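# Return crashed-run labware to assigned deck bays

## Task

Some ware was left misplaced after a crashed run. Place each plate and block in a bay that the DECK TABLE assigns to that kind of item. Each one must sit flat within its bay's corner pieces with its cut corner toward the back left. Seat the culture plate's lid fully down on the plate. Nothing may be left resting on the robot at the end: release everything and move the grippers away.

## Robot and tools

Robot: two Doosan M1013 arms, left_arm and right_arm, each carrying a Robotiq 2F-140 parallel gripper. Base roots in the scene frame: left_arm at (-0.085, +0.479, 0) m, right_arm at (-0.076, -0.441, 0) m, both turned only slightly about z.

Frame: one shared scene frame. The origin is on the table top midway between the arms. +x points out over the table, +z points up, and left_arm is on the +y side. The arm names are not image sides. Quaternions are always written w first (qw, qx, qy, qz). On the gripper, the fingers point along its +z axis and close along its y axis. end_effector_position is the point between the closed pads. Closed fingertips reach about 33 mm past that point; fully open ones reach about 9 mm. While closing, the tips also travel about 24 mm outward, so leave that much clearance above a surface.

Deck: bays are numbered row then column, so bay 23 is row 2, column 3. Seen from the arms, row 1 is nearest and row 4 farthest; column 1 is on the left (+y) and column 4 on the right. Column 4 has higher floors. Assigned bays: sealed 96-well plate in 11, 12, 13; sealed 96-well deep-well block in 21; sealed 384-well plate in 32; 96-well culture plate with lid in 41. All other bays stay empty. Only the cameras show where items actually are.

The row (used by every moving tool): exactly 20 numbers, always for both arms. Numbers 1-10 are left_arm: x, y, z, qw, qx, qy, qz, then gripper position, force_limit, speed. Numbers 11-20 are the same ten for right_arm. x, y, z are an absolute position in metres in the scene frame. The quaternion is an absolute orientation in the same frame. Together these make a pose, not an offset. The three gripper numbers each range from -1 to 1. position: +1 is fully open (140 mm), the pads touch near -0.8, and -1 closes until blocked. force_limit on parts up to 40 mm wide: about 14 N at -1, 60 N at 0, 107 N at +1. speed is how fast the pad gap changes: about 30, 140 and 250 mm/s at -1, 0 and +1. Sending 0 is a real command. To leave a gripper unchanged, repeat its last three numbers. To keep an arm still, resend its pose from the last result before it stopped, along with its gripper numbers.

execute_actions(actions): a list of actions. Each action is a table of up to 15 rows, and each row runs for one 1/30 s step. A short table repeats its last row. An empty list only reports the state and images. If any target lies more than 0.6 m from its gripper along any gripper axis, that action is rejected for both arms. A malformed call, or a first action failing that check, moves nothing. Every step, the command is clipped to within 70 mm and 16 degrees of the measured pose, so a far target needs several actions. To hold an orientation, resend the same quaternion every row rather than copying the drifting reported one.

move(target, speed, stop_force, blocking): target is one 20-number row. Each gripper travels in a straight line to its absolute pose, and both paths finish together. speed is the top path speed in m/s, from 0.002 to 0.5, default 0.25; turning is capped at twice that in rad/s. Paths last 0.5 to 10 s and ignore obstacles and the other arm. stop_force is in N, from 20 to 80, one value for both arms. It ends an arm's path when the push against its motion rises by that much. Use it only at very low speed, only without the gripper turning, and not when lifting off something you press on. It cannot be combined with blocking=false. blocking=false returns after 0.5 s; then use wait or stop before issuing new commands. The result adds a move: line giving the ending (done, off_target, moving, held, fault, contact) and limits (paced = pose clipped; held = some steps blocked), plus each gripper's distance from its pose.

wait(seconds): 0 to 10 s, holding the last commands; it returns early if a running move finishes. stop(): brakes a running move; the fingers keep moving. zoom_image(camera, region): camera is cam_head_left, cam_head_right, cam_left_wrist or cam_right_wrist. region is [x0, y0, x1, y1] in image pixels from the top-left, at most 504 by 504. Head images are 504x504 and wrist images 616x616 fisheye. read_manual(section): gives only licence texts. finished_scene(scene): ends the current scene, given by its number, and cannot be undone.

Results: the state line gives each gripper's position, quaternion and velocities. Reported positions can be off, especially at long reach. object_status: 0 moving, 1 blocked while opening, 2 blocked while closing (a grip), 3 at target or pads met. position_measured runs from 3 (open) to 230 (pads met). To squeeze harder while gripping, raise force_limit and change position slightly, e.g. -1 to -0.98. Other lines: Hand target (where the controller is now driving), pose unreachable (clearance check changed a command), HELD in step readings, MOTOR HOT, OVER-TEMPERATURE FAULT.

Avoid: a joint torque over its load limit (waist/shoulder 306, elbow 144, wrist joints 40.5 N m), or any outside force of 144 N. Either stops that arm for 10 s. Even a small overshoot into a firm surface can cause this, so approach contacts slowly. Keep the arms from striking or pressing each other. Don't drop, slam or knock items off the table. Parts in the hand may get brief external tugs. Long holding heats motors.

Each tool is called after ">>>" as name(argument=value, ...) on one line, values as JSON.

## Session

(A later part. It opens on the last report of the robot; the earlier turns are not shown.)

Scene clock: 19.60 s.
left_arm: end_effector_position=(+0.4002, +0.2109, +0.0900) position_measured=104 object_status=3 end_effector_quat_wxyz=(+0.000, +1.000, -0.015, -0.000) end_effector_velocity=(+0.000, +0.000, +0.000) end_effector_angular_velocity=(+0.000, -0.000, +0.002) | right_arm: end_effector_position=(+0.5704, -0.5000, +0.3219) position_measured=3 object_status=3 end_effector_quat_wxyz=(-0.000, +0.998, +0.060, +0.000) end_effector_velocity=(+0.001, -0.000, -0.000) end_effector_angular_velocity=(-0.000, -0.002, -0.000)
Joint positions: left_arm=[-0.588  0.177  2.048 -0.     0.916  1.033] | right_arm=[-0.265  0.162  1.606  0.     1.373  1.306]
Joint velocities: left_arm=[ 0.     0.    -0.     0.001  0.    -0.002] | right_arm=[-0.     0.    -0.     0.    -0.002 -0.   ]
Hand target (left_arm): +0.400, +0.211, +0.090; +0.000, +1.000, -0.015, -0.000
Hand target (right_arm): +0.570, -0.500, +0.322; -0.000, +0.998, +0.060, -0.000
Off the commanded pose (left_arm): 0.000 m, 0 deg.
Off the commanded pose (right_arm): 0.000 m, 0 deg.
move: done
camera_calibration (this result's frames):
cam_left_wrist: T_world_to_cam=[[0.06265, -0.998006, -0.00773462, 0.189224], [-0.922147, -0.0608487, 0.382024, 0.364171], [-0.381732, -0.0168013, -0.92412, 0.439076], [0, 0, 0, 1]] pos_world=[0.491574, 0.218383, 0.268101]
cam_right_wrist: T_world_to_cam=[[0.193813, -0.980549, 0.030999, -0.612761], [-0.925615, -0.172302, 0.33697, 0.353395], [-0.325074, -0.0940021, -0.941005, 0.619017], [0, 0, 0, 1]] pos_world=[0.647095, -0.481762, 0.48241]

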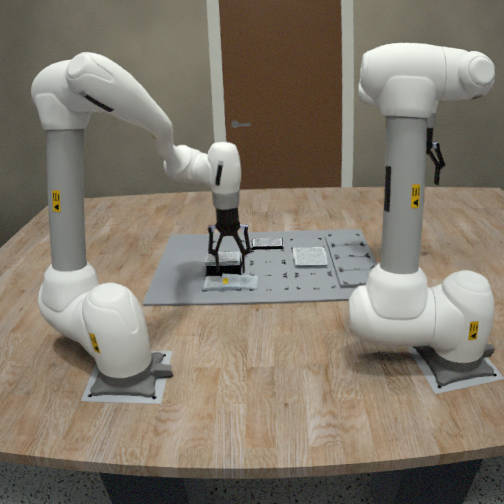

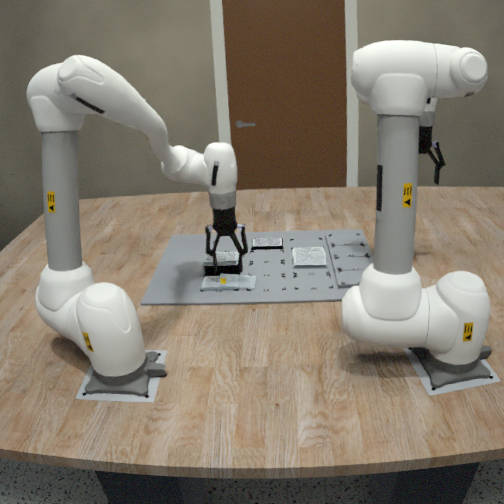

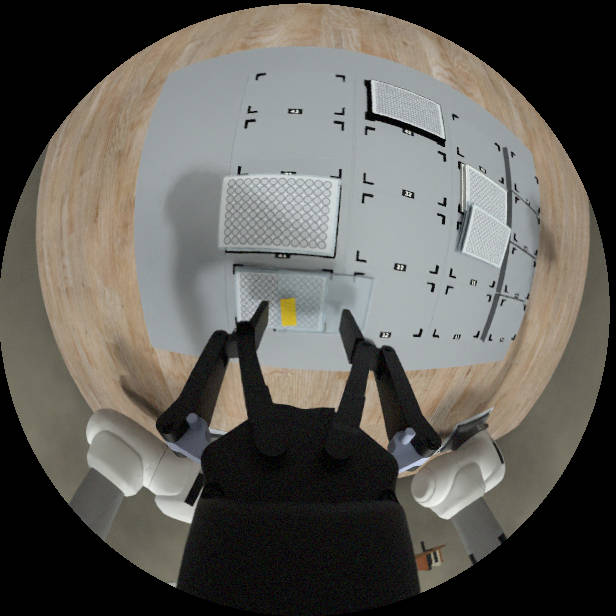

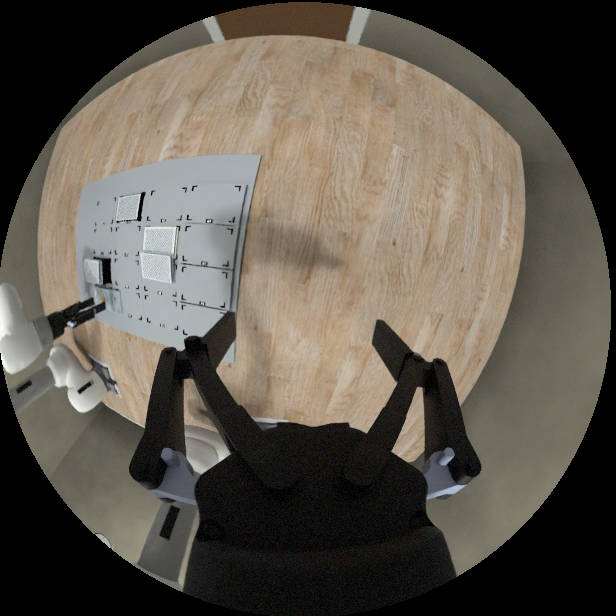

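>>> move(target=[0.399,0.188,0.055,-0.0523,0.9986,-0.015,-0.0008,1,-0.5,0,0.5704,-0.5,0.3219,0,0.998,0.06,0,1,0,0], speed=0.06)

>>> zoom_image(camera="cam_left_wrist", region=[190,240,420,400])

>>> zoom_image(camera="cam_head_left", region=[190,250,290,300])

Scene clock: 21.63 s.
left_arm: end_effector_position=(+0.3989, +0.1880, +0.0549) position_measured=3 object_status=3 end_effector_quat_wxyz=(-0.052, +0.999, -0.015, -0.001) end_effector_velocity=(-0.000, +0.001, -0.001) end_effector_angular_velocity=(+0.000, +0.000, +0.000) | right_arm: end_effector_position=(+0.5704, -0.5000, +0.3219) position_measured=3 object_status=3 end_effector_quat_wxyz=(-0.000, +0.998, +0.060, +0.000) end_effector_velocity=(-0.000, +0.000, +0.000) end_effector_angular_velocity=(+0.000, -0.000, +0.000)
Joint positions: left_arm=[-0.673  0.26   2.025  0.104  0.923  0.883] | right_arm=[-0.265  0.162  1.606  0.     1.373  1.306]
Joint velocities: left_arm=[ 0.001  0.001  0.001  0.    -0.001  0.   ] | right_arm=[-0. -0. -0.  0.  0. -0.]
Hand target (left_arm): +0.399, +0.188, +0.055; -0.052, +0.999, -0.015, -0.001
Hand target (right_arm): +0.570, -0.500, +0.322; -0.000, +0.998, +0.060, +0.000
Off the commanded pose (left_arm): 0.000 m, 0 deg.
Off the commanded pose (right_arm): 0.000 m, 0 deg.
move: done
camera_calibration (this result's frames):
cam_left_wrist: T_world_to_cam=[[0.0626354, -0.991724, -0.112074, 0.170748], [-0.922156, -0.100456, 0.373546, 0.382879], [-0.381713, 0.0799522, -0.920816, 0.387331], [0, 0, 0, 1]] pos_world=[0.490229, 0.176829, 0.232774]
cam_right_wrist: T_world_to_cam=[[0.193812, -0.980549, 0.030999, -0.612761], [-0.925615, -0.172301, 0.33697, 0.353395], [-0.325074, -0.094002, -0.941005, 0.619017], [0, 0, 0, 1]] pos_world=[0.647095, -0.481763, 0.48241]

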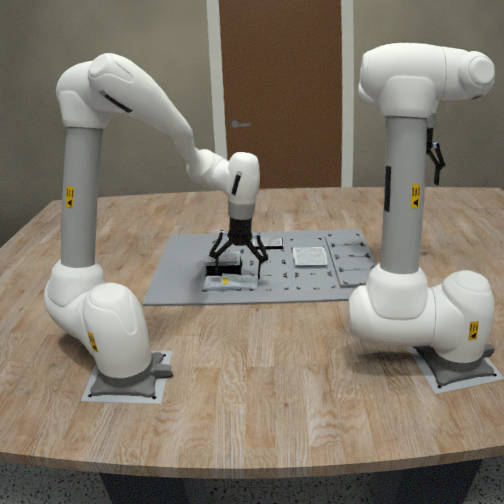

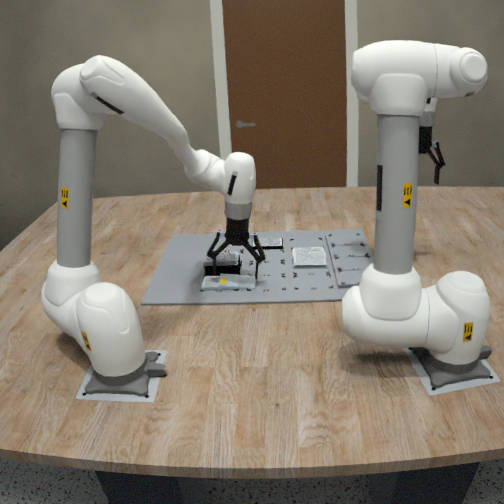

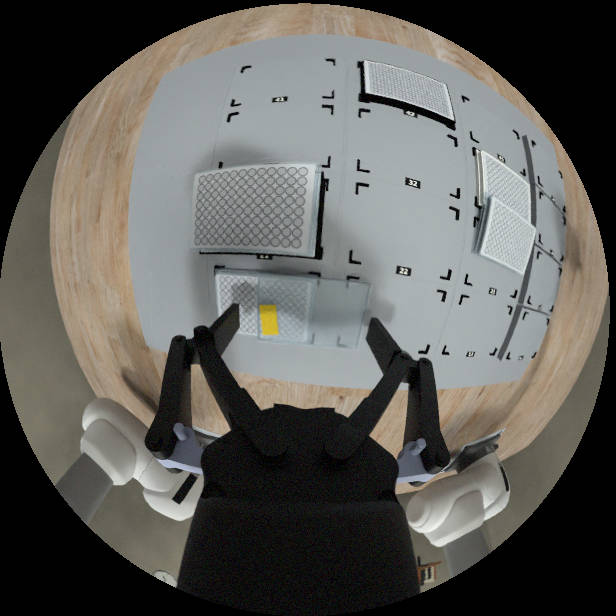

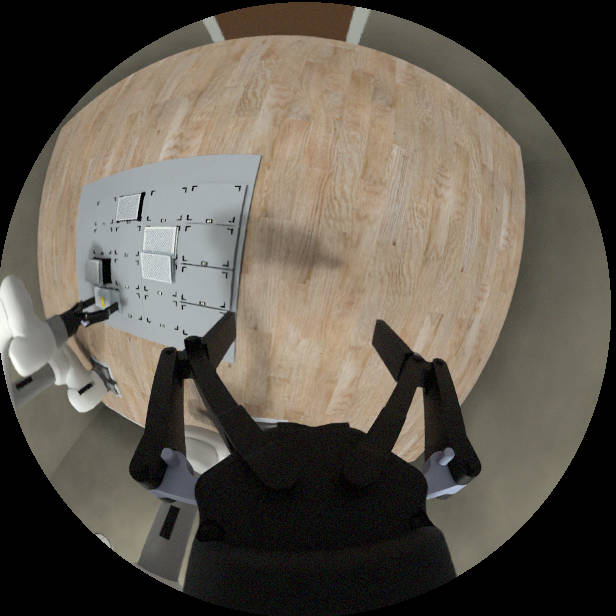

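Region (190, 240, 420, 400) of cam_left_wrist's 616x616 image, scaled by 2.191, with more detail than that image has; it fills the top 351 rows of this view, and the rest is white.

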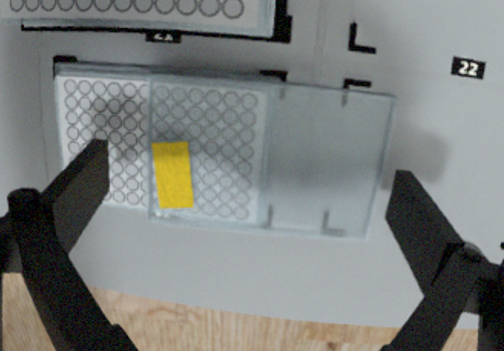

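Region (190, 250, 290, 300) of cam_head_left's 504x504 image, scaled by 5.040, with more detail than that image has.

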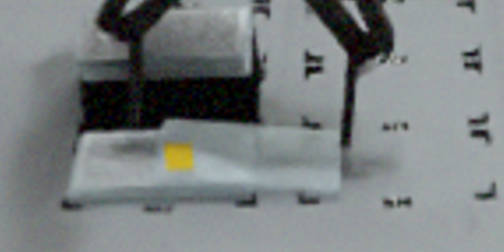

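>>> move(target=[0.399,0.180,0.046,-0.0523,0.9986,-0.015,-0.0008,1,-0.5,0,0.5704,-0.5,0.3219,0,0.998,0.06,0,1,0,0], speed=0.03)

>>> move(target=[0.399,0.181,0.036,-0.0523,0.9986,-0.015,-0.0008,1,-0.5,0,0.5704,-0.5,0.3219,0,0.998,0.06,0,1,0,0], speed=0.008, stop_force=20)

>>> zoom_image(camera="cam_left_wrist", region=[190,240,420,400])

>>> zoom_image(camera="cam_head_left", region=[190,250,290,300])

Scene clock: 22.87 s.
left_arm: end_effector_position=(+0.3990, +0.1800, +0.0460) position_measured=3 object_status=3 end_effector_quat_wxyz=(-0.052, +0.999, -0.015, -0.001) end_effector_velocity=(+0.000, -0.000, +0.000) end_effector_angular_velocity=(-0.000, +0.000, +0.001) | right_arm: end_effector_position=(+0.5704, -0.5000, +0.3219) position_measured=3 object_status=3 end_effector_quat_wxyz=(-0.000, +0.998, +0.060, +0.000) end_effector_velocity=(+0.000, +0.000, +0.000) end_effector_angular_velocity=(-0.000, -0.001, +0.002)
Joint positions: left_arm=[-0.683  0.277  2.023  0.105  0.909  0.871] | right_arm=[-0.265  0.162  1.606  0.     1.373  1.306]
Joint velocities: left_arm=[ 0.     0.    -0.    -0.001  0.    -0.   ] | right_arm=[ 0.001 -0.     0.    -0.    -0.001 -0.002]
Hand target (left_arm): +0.399, +0.180, +0.046; -0.052, +0.999, -0.015, -0.001
Hand target (right_arm): +0.570, -0.500, +0.322; -0.000, +0.998, +0.060, +0.000
Off the commanded pose (left_arm): 0.000 m, 0 deg.
Off the commanded pose (right_arm): 0.000 m, 0 deg.
move: done
camera_calibration (this result's frames):
cam_left_wrist: T_world_to_cam=[[0.0626457, -0.991729, -0.11202, 0.161815], [-0.922138, -0.100449, 0.373593, 0.385496], [-0.381755, 0.0798943, -0.920804, 0.379828], [0, 0, 0, 1]] pos_world=[0.490345, 0.168853, 0.223855]
cam_right_wrist: T_world_to_cam=[[0.193812, -0.980549, 0.030999, -0.612761], [-0.925615, -0.172302, 0.33697, 0.353395], [-0.325074, -0.094002, -0.941005, 0.619017], [0, 0, 0, 1]] pos_world=[0.647095, -0.481763, 0.48241]

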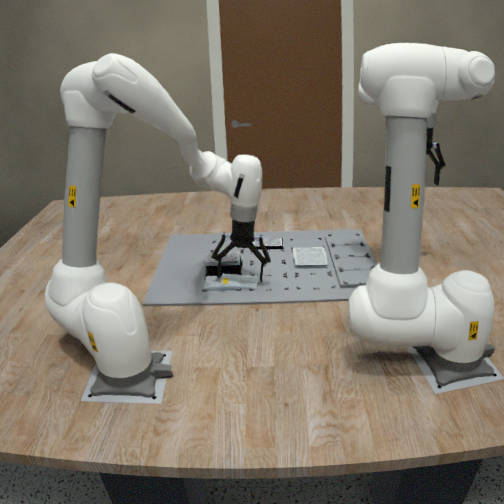

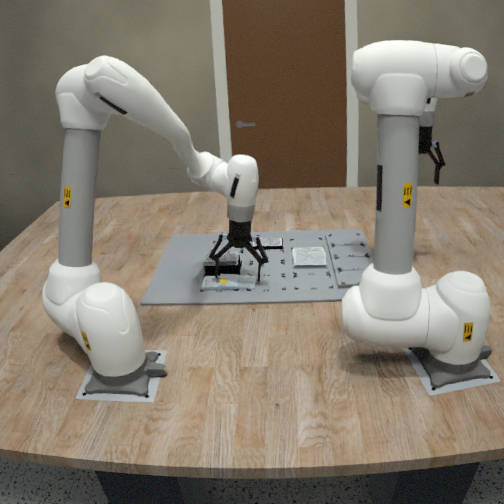

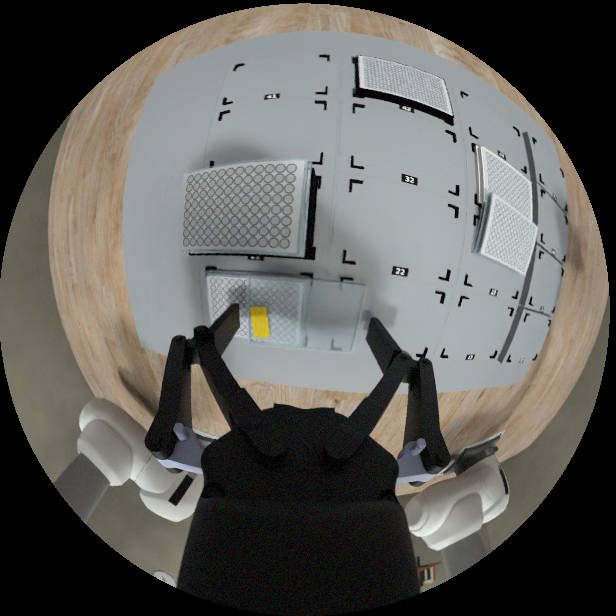

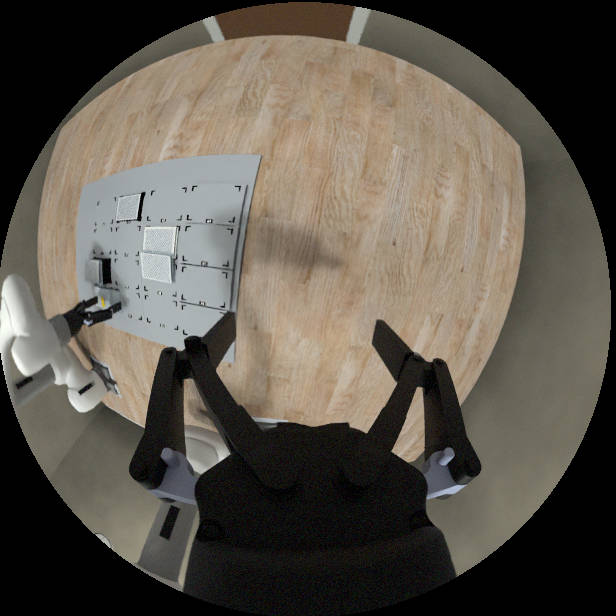

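Scene clock: 24.33 s.
left_arm: end_effector_position=(+0.3990, +0.1810, +0.0360) position_measured=3 object_status=3 end_effector_quat_wxyz=(-0.052, +0.999, -0.015, -0.001) end_effector_velocity=(-0.000, +0.000, +0.000) end_effector_angular_velocity=(-0.001, +0.001, +0.001) | right_arm: end_effector_position=(+0.5704, -0.5000, +0.3219) position_measured=3 object_status=3 end_effector_quat_wxyz=(-0.000, +0.998, +0.060, +0.000) end_effector_velocity=(-0.000, -0.000, -0.000) end_effector_angular_velocity=(+0.000, +0.001, -0.001)
Joint positions: left_arm=[-0.682  0.288  2.031  0.106  0.89   0.87 ] | right_arm=[-0.265  0.162  1.606  0.     1.373  1.306]
Joint velocities: left_arm=[ 0.    -0.001  0.001 -0.001  0.     0.   ] | right_arm=[-0.001  0.     0.    -0.     0.001  0.   ]
Hand target (left_arm): +0.399, +0.181, +0.036; -0.052, +0.999, -0.015, -0.001
Hand target (right_arm): +0.570, -0.500, +0.322; -0.000, +0.998, +0.060, -0.000
Off the commanded pose (left_arm): 0.000 m, 0 deg.
Off the commanded pose (right_arm): 0.000 m, 0 deg.
move: done
camera_calibration (this result's frames):
cam_left_wrist: T_world_to_cam=[[0.0626533, -0.991729, -0.112022, 0.161695], [-0.922136, -0.100457, 0.373595, 0.389344], [-0.381759, 0.0798927, -0.920803, 0.370545], [0, 0, 0, 1]] pos_world=[0.490356, 0.169866, 0.213855]
cam_right_wrist: T_world_to_cam=[[0.193812, -0.980549, 0.0309989, -0.612761], [-0.925615, -0.172302, 0.33697, 0.353395], [-0.325074, -0.094002, -0.941005, 0.619017], [0, 0, 0, 1]] pos_world=[0.647095, -0.481763, 0.482409]

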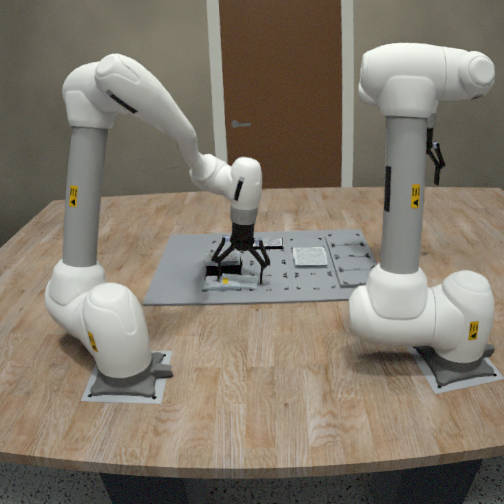

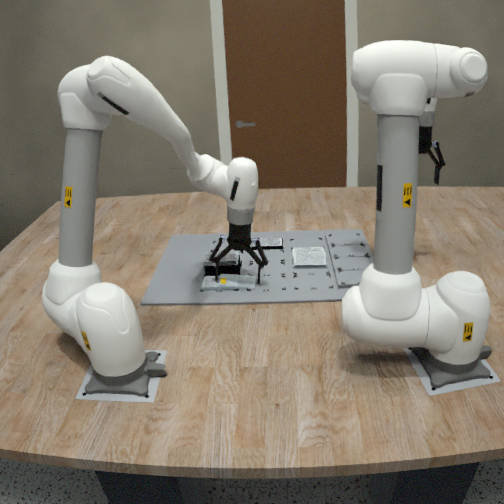

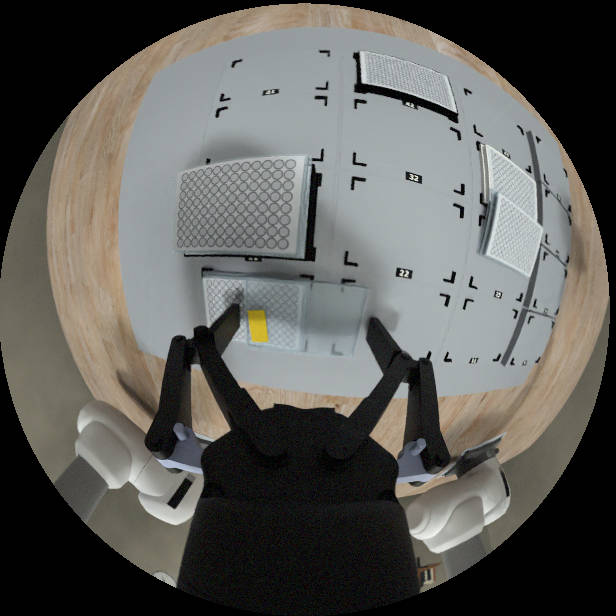

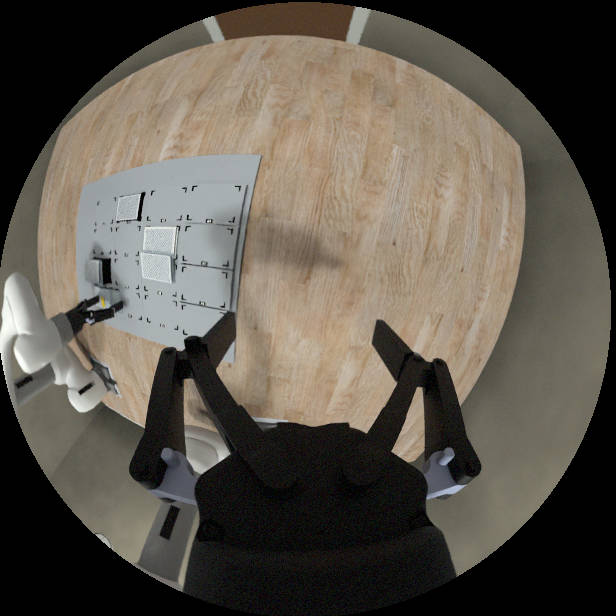

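Region (190, 240, 420, 400) of cam_left_wrist's 616x616 image, scaled by 2.191, with more detail than that image has; it fills the top 351 rows of this view, and the rest is white.

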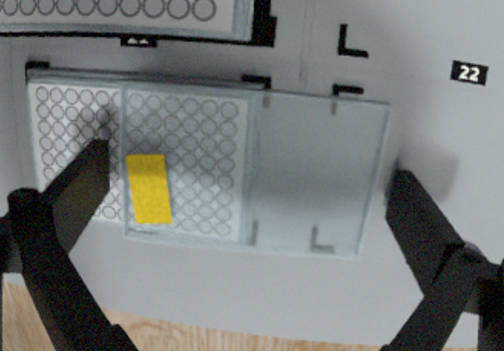

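Region (190, 250, 290, 300) of cam_head_left's 504x504 image, scaled by 5.040, with more detail than that image has.

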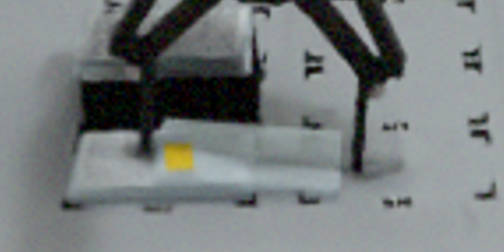

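>>> move(target=[0.399,0.1815,0.033,-0.0523,0.9986,-0.015,-0.0008,1,-0.5,0,0.5704,-0.5,0.3219,0,0.998,0.06,0,1,0,0], speed=0.006, stop_force=20)

>>> move(target=[0.399,0.1815,0.033,-0.0523,0.9986,-0.015,-0.0008,0.72,-0.5,-1,0.5704,-0.5,0.3219,0,0.998,0.06,0,1,0,0])

>>> zoom_image(camera="cam_left_wrist", region=[190,240,420,400])

Scene clock: 25.43 s.
left_arm: end_effector_position=(+0.3990, +0.1815, +0.0330) position_measured=3 object_status=3 end_effector_quat_wxyz=(-0.052, +0.999, -0.015, -0.001) end_effector_velocity=(+0.000, +0.000, -0.000) end_effector_angular_velocity=(-0.000, -0.001, +0.001) | right_arm: end_effector_position=(+0.5704, -0.5000, +0.3219) position_measured=3 object_status=3 end_effector_quat_wxyz=(-0.000, +0.998, +0.060, +0.000) end_effector_velocity=(-0.000, +0.000, -0.000) end_effector_angular_velocity=(+0.000, +0.000, +0.001)
Joint positions: left_arm=[-0.681  0.291  2.033  0.107  0.884  0.869] | right_arm=[-0.265  0.162  1.606  0.     1.373  1.306]
Joint velocities: left_arm=[ 0.     0.     0.     0.    -0.001 -0.001] | right_arm=[ 0.001  0.    -0.     0.     0.    -0.   ]
Hand target (left_arm): +0.399, +0.182, +0.033; -0.052, +0.999, -0.015, -0.001
Hand target (right_arm): +0.570, -0.500, +0.322; -0.000, +0.998, +0.060, -0.000
Off the commanded pose (left_arm): 0.000 m, 0 deg.
Off the commanded pose (right_arm): 0.000 m, 0 deg.
move: done
camera_calibration (this result's frames):
cam_left_wrist: T_world_to_cam=[[0.0626454, -0.99173, -0.112013, 0.161852], [-0.922137, -0.100446, 0.373597, 0.390513], [-0.381759, 0.0798872, -0.920803, 0.367751], [0, 0, 0, 1]] pos_world=[0.49036, 0.17036, 0.210862]
cam_right_wrist: T_world_to_cam=[[0.193812, -0.980549, 0.030999, -0.612761], [-0.925615, -0.172301, 0.33697, 0.353395], [-0.325074, -0.094002, -0.941005, 0.619017], [0, 0, 0, 1]] pos_world=[0.647095, -0.481763, 0.48241]

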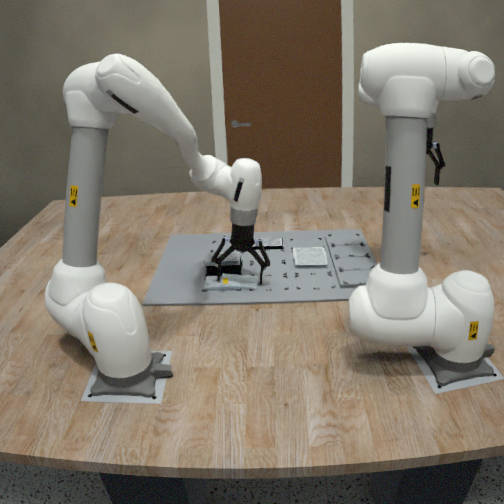

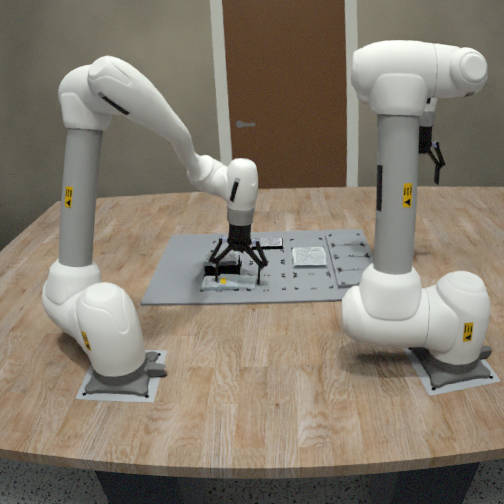

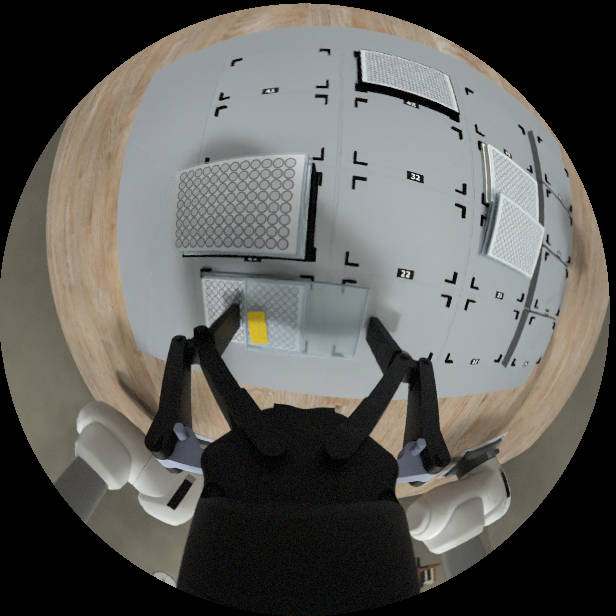

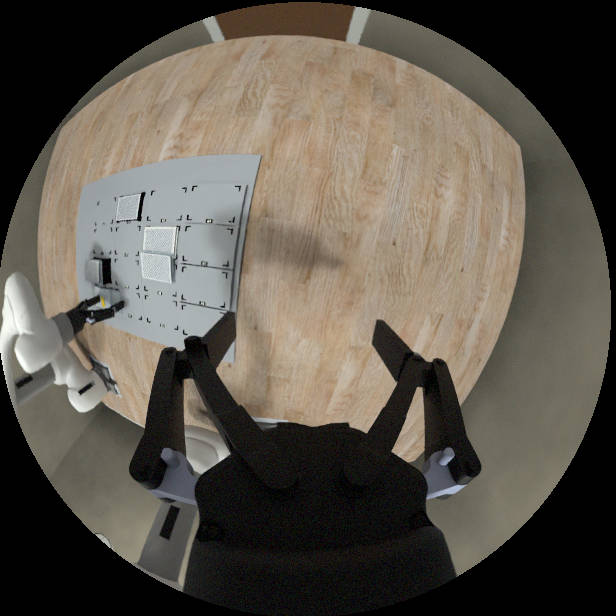

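Scene clock: 26.23 s.
left_arm: end_effector_position=(+0.3990, +0.1815, +0.0330) position_measured=31 object_status=0 end_effector_quat_wxyz=(-0.052, +0.999, -0.015, -0.001) end_effector_velocity=(-0.000, +0.000, -0.001) end_effector_angular_velocity=(+0.001, +0.001, -0.001) | right_arm: end_effector_position=(+0.5704, -0.5000, +0.3219) position_measured=3 object_status=3 end_effector_quat_wxyz=(-0.000, +0.998, +0.060, +0.000) end_effector_velocity=(-0.000, -0.000, +0.000) end_effector_angular_velocity=(+0.000, +0.001, -0.000)
Joint positions: left_arm=[-0.681  0.291  2.033  0.107  0.884  0.869] | right_arm=[-0.265  0.162  1.606  0.     1.373  1.306]
Joint velocities: left_arm=[ 0.     0.001  0.001 -0.    -0.     0.001] | right_arm=[-0.    -0.    -0.    -0.     0.001 -0.   ]
Hand target (left_arm): +0.399, +0.181, +0.033; -0.052, +0.999, -0.015, -0.001
Hand target (right_arm): +0.570, -0.500, +0.322; -0.000, +0.998, +0.060, +0.000
Off the commanded pose (left_arm): 0.000 m, 0 deg.
Off the commanded pose (right_arm): 0.000 m, 0 deg.
move: done
camera_calibration (this result's frames):
cam_left_wrist: T_world_to_cam=[[0.062646, -0.99173, -0.112012, 0.161851], [-0.922137, -0.100446, 0.373596, 0.390514], [-0.381758, 0.0798862, -0.920804, 0.367751], [0, 0, 0, 1]] pos_world=[0.49036, 0.17036, 0.210862]
cam_right_wrist: T_world_to_cam=[[0.193812, -0.980549, 0.030999, -0.612761], [-0.925615, -0.172301, 0.33697, 0.353395], [-0.325074, -0.094002, -0.941005, 0.619017], [0, 0, 0, 1]] pos_world=[0.647095, -0.481763, 0.48241]

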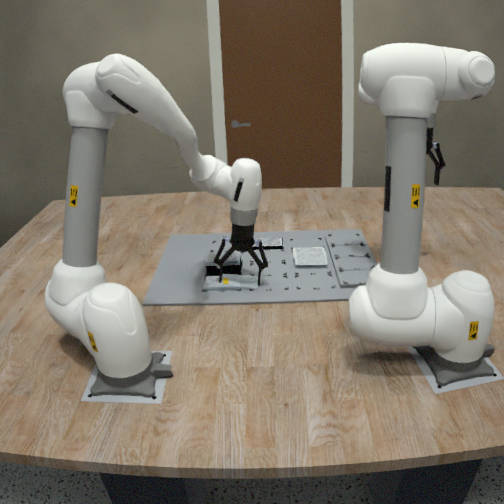

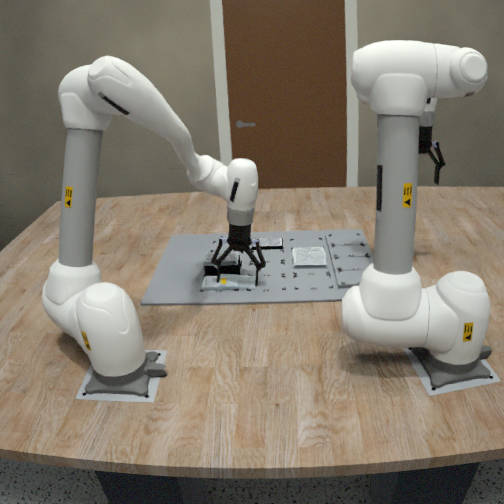

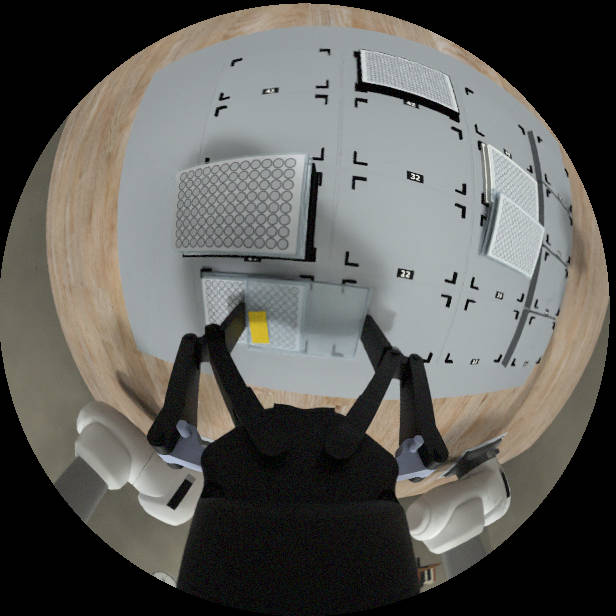

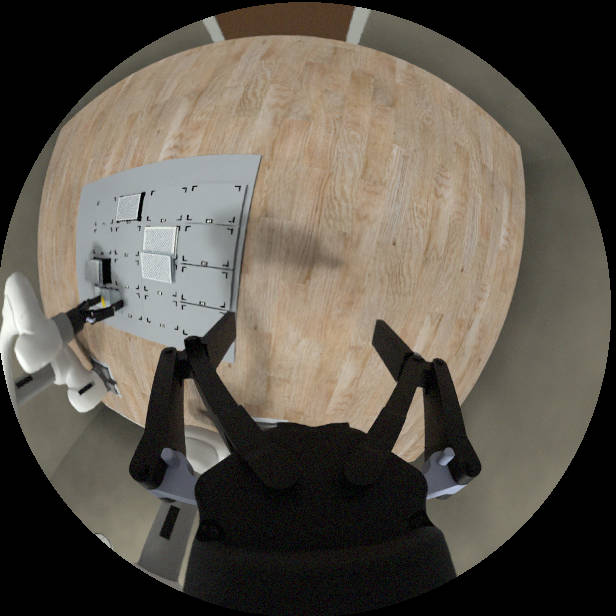

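Region (190, 240, 420, 400) of cam_left_wrist's 616x616 image, scaled by 2.191, with more detail than that image has; it fills the top 351 rows of this view, and the rest is white.

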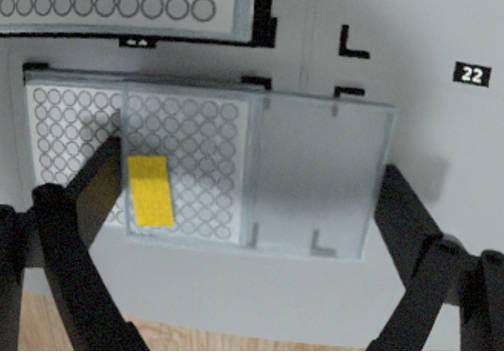

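Gripped. Lift and level.

>>> move(target=[0.399,0.1815,0.047,-0.02,0.9998,-0.015,0,0.72,-0.5,-1,0.5704,-0.5,0.3219,0,0.998,0.06,0,1,0,0], speed=0.015)

>>> zoom_image(camera="cam_head_left", region=[190,250,290,300])

Scene clock: 28.83 s.
left_arm: end_effector_position=(+0.3990, +0.1815, +0.0470) position_measured=32 object_status=2 end_effector_quat_wxyz=(-0.020, +1.000, -0.015, -0.000) end_effector_velocity=(+0.001, -0.000, +0.001) end_effector_angular_velocity=(-0.001, -0.002, +0.000) | right_arm: end_effector_position=(+0.5704, -0.5000, +0.3219) position_measured=3 object_status=3 end_effector_quat_wxyz=(+0.000, +0.998, +0.060, +0.000) end_effector_velocity=(-0.000, +0.000, +0.000) end_effector_angular_velocity=(-0.000, +0.000, -0.001)
Joint positions: left_arm=[-0.652  0.256  2.045  0.043  0.864  0.941] | right_arm=[-0.265  0.162  1.606  0.     1.373  1.306]
Joint velocities: left_arm=[ 0.    -0.001 -0.     0.001 -0.001 -0.   ] | right_arm=[ 0.    -0.    -0.    -0.     0.     0.002]
Hand target (left_arm): +0.399, +0.182, +0.047; -0.020, +1.000, -0.015, -0.000
Hand target (right_arm): +0.570, -0.500, +0.322; -0.000, +0.998, +0.060, +0.000
Off the commanded pose (left_arm): 0.000 m, 0 deg.
Off the commanded pose (right_arm): 0.000 m, 0 deg.
move: done
camera_calibration (this result's frames):
cam_left_wrist: T_world_to_cam=[[0.0627046, -0.996895, -0.0476358, 0.161304], [-0.922357, -0.0761152, 0.378766, 0.380736], [-0.381215, 0.0201869, -0.924266, 0.391482], [0, 0, 0, 1]] pos_world=[0.490299, 0.18188, 0.225308]
cam_right_wrist: T_world_to_cam=[[0.193812, -0.980549, 0.0309991, -0.612761], [-0.925615, -0.172301, 0.33697, 0.353395], [-0.325074, -0.0940022, -0.941005, 0.619017], [0, 0, 0, 1]] pos_world=[0.647095, -0.481763, 0.48241]

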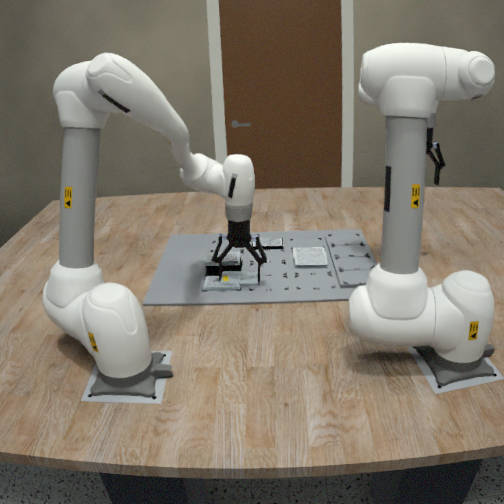

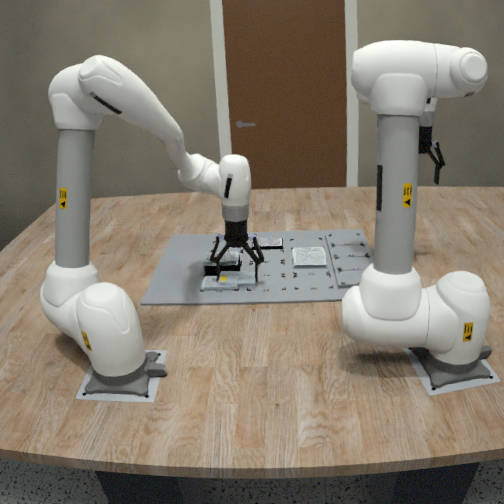

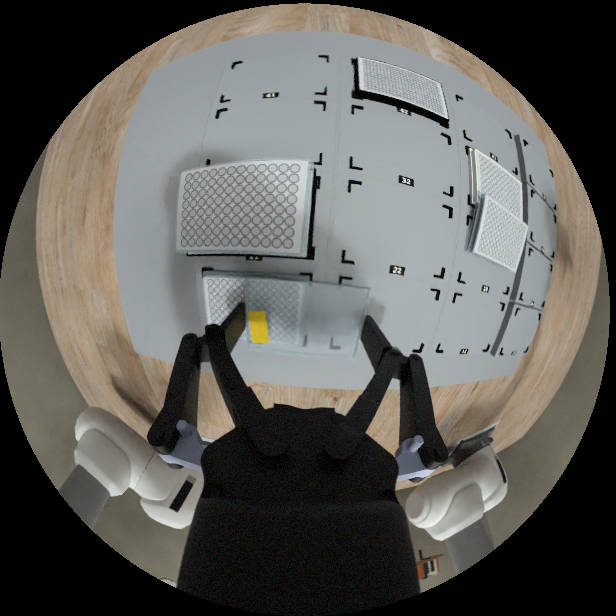

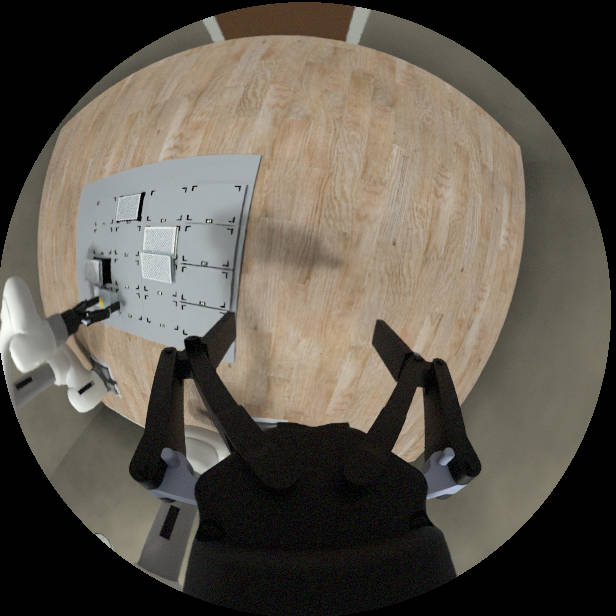

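Region (190, 250, 290, 300) of cam_head_left's 504x504 image, scaled by 5.040, with more detail than that image has.

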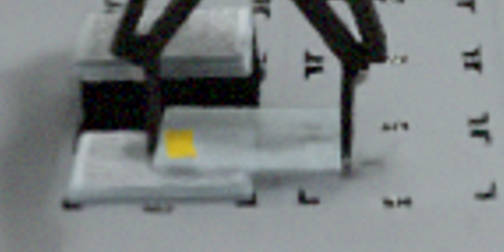

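>>> move(target=[0.400,0.2445,0.046,-0.006,1,-0.015,0,0.72,-0.5,-1,0.5704,-0.5,0.3219,0,0.998,0.06,0,1,0,0], speed=0.04)

>>> zoom_image(camera="cam_left_wrist", region=[220,250,390,370])

>>> zoom_image(camera="cam_head_left", region=[180,250,280,300])

Scene clock: 31.00 s.
left_arm: end_effector_position=(+0.4001, +0.2445, +0.0461) position_measured=32 object_status=2 end_effector_quat_wxyz=(-0.006, +1.000, -0.015, +0.000) end_effector_velocity=(+0.000, +0.000, +0.000) end_effector_angular_velocity=(+0.000, -0.001, -0.002) | right_arm: end_effector_position=(+0.5704, -0.5000, +0.3219) position_measured=3 object_status=3 end_effector_quat_wxyz=(+0.000, +0.998, +0.060, +0.000) end_effector_velocity=(+0.000, -0.000, -0.000) end_effector_angular_velocity=(+0.001, -0.000, -0.001)
Joint positions: left_arm=[-0.542  0.21   2.109  0.014  0.828  1.07 ] | right_arm=[-0.265  0.162  1.606  0.     1.373  1.306]
Joint velocities: left_arm=[ 0.    -0.    -0.     0.001  0.     0.001] | right_arm=[-0.     0.    -0.     0.001 -0.001  0.   ]
Hand target (left_arm): +0.400, +0.245, +0.046; -0.006, +1.000, -0.015, +0.000
Hand target (right_arm): +0.570, -0.500, +0.322; -0.000, +0.998, +0.060, +0.000
Off the commanded pose (left_arm): 0.000 m, 0 deg.
Off the commanded pose (right_arm): 0.000 m, 0 deg.
move: done
camera_calibration (this result's frames):
cam_left_wrist: T_world_to_cam=[[0.0627241, -0.997837, -0.0196952, 0.222971], [-0.922231, -0.0654927, 0.381051, 0.384171], [-0.381517, -0.00573758, -0.924344, 0.396192], [0, 0, 0, 1]] pos_world=[0.491463, 0.249922, 0.22422]
cam_right_wrist: T_world_to_cam=[[0.193812, -0.980549, 0.0309991, -0.612761], [-0.925615, -0.172301, 0.33697, 0.353395], [-0.325074, -0.0940022, -0.941005, 0.619017], [0, 0, 0, 1]] pos_world=[0.647095, -0.481763, 0.48241]

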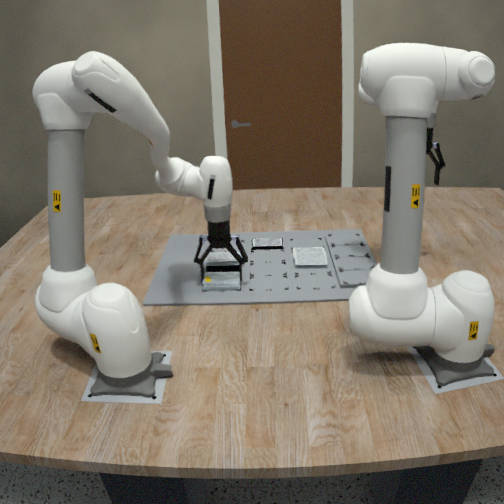

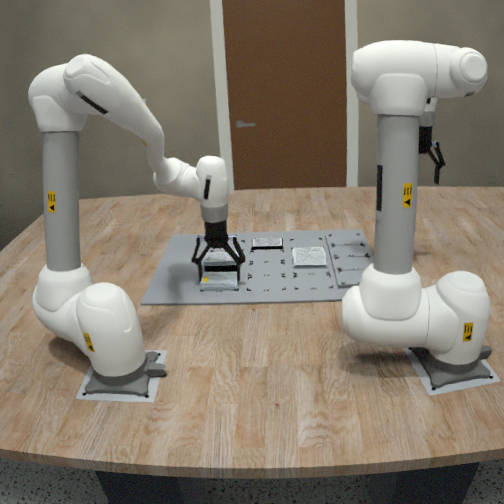

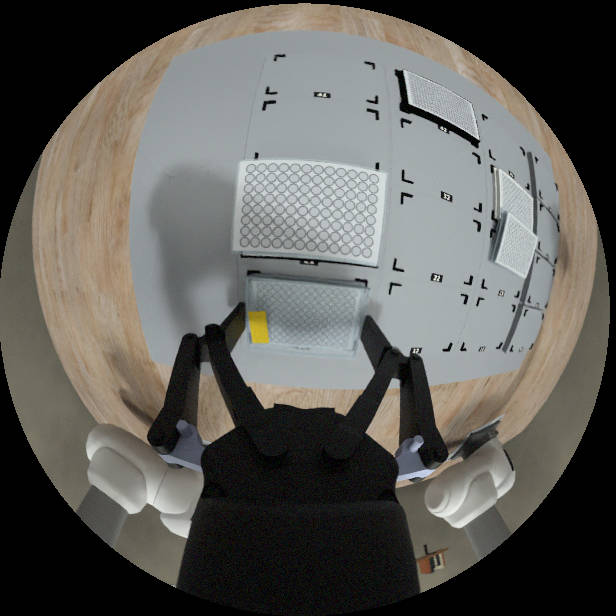

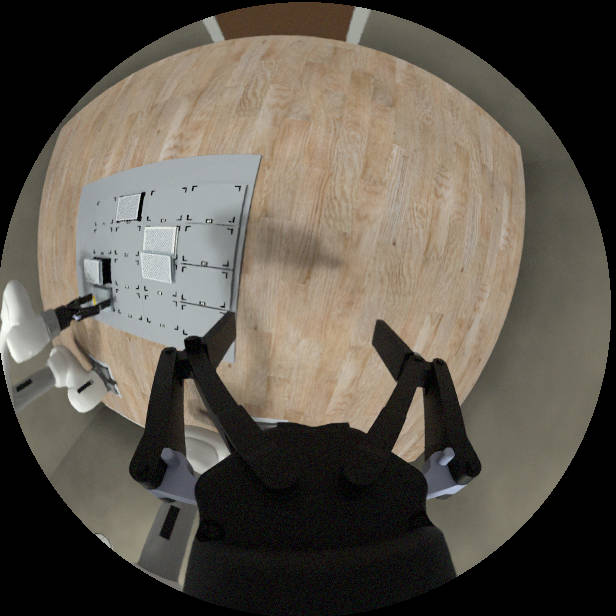

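Region (220, 250, 390, 370) of cam_left_wrist's 616x616 image, scaled by 2.965, with more detail than that image has; it fills the top 356 rows of this view, and the rest is white.

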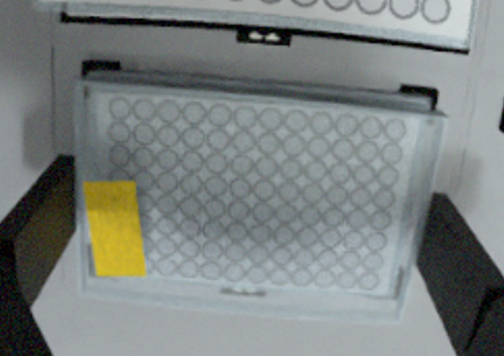

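Region (180, 250, 280, 300) of cam_head_left's 504x504 image, scaled by 5.040, with more detail than that image has.

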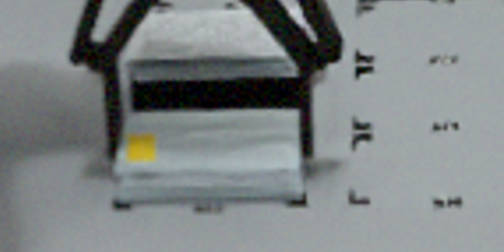

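>>> move(target=[0.400,0.2447,0.041,-0.006,1,-0.006,0,0.72,-0.5,-1,0.5704,-0.5,0.3219,0,0.998,0.06,0,1,0,0], speed=0.008)

>>> zoom_image(camera="cam_left_wrist", region=[220,250,390,370])

Scene clock: 32.70 s.
left_arm: end_effector_position=(+0.4000, +0.2447, +0.0410) position_measured=32 object_status=2 end_effector_quat_wxyz=(-0.006, +1.000, -0.006, -0.000) end_effector_velocity=(-0.000, +0.000, -0.001) end_effector_angular_velocity=(+0.001, +0.001, -0.002) | right_arm: end_effector_position=(+0.5704, -0.5000, +0.3219) position_measured=3 object_status=3 end_effector_quat_wxyz=(-0.000, +0.998, +0.060, +0.000) end_effector_velocity=(-0.000, +0.001, -0.000) end_effector_angular_velocity=(+0.000, +0.001, +0.001)
Joint positions: left_arm=[-0.542  0.216  2.113  0.014  0.818  1.052] | right_arm=[-0.265  0.162  1.606  0.     1.373  1.306]
Joint velocities: left_arm=[-0.     0.001  0.001 -0.    -0.001  0.002] | right_arm=[0.001 0.    0.    0.    0.    0.   ]
Hand target (left_arm): +0.400, +0.245, +0.041; -0.006, +1.000, -0.006, +0.000
Hand target (right_arm): +0.570, -0.500, +0.322; -0.000, +0.998, +0.060, +0.000
Off the commanded pose (left_arm): 0.000 m, 0 deg.
Off the commanded pose (right_arm): 0.000 m, 0 deg.
move: done
camera_calibration (this result's frames):
cam_left_wrist: T_world_to_cam=[[0.0806453, -0.996547, -0.0197546, 0.215561], [-0.920928, -0.0820782, 0.380992, 0.389513], [-0.381298, -0.0125327, -0.924367, 0.393028], [0, 0, 0, 1]] pos_world=[0.49119, 0.251712, 0.219159]
cam_right_wrist: T_world_to_cam=[[0.193812, -0.980549, 0.0309989, -0.612761], [-0.925615, -0.172302, 0.33697, 0.353395], [-0.325074, -0.0940019, -0.941005, 0.619017], [0, 0, 0, 1]] pos_world=[0.647095, -0.481762, 0.482409]

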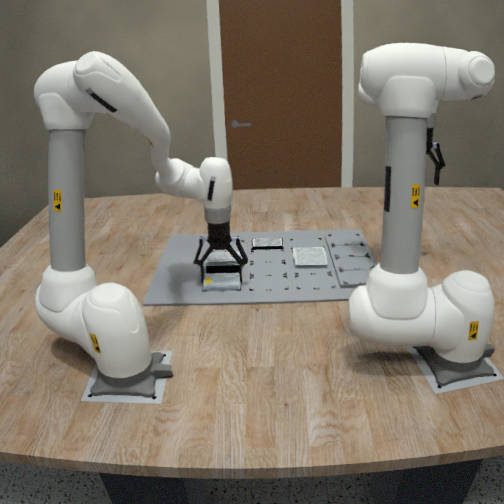

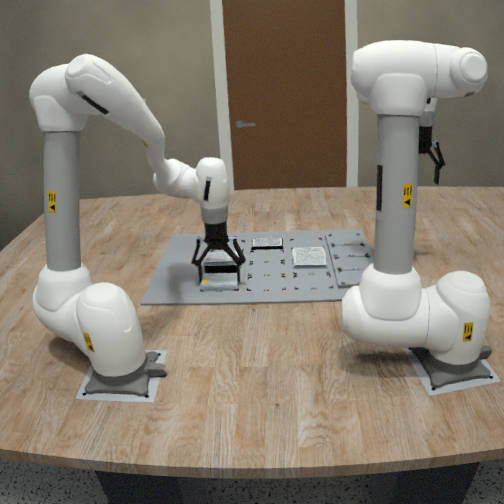

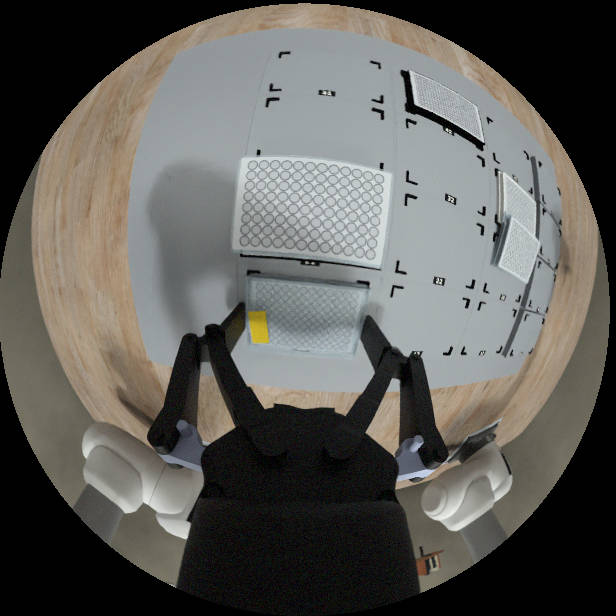

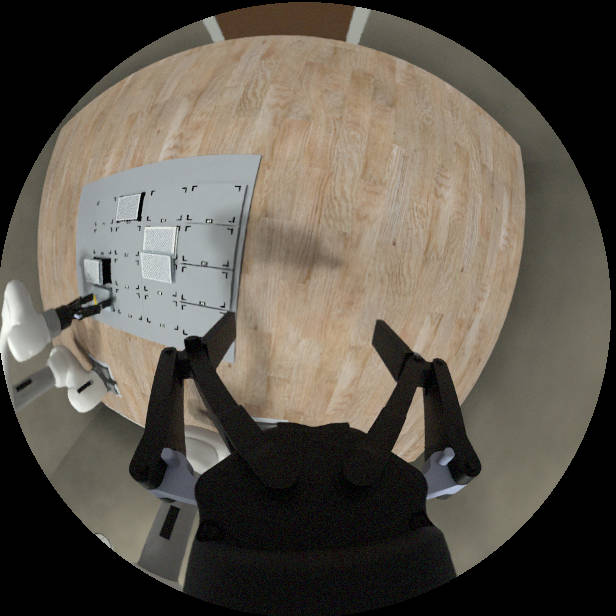

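Region (220, 250, 390, 370) of cam_left_wrist's 616x616 image, scaled by 2.965, with more detail than that image has; it fills the top 356 rows of this view, and the rest is white.

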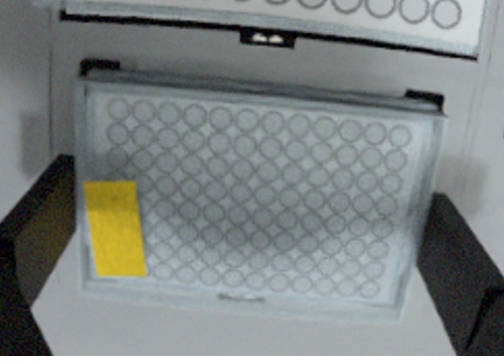

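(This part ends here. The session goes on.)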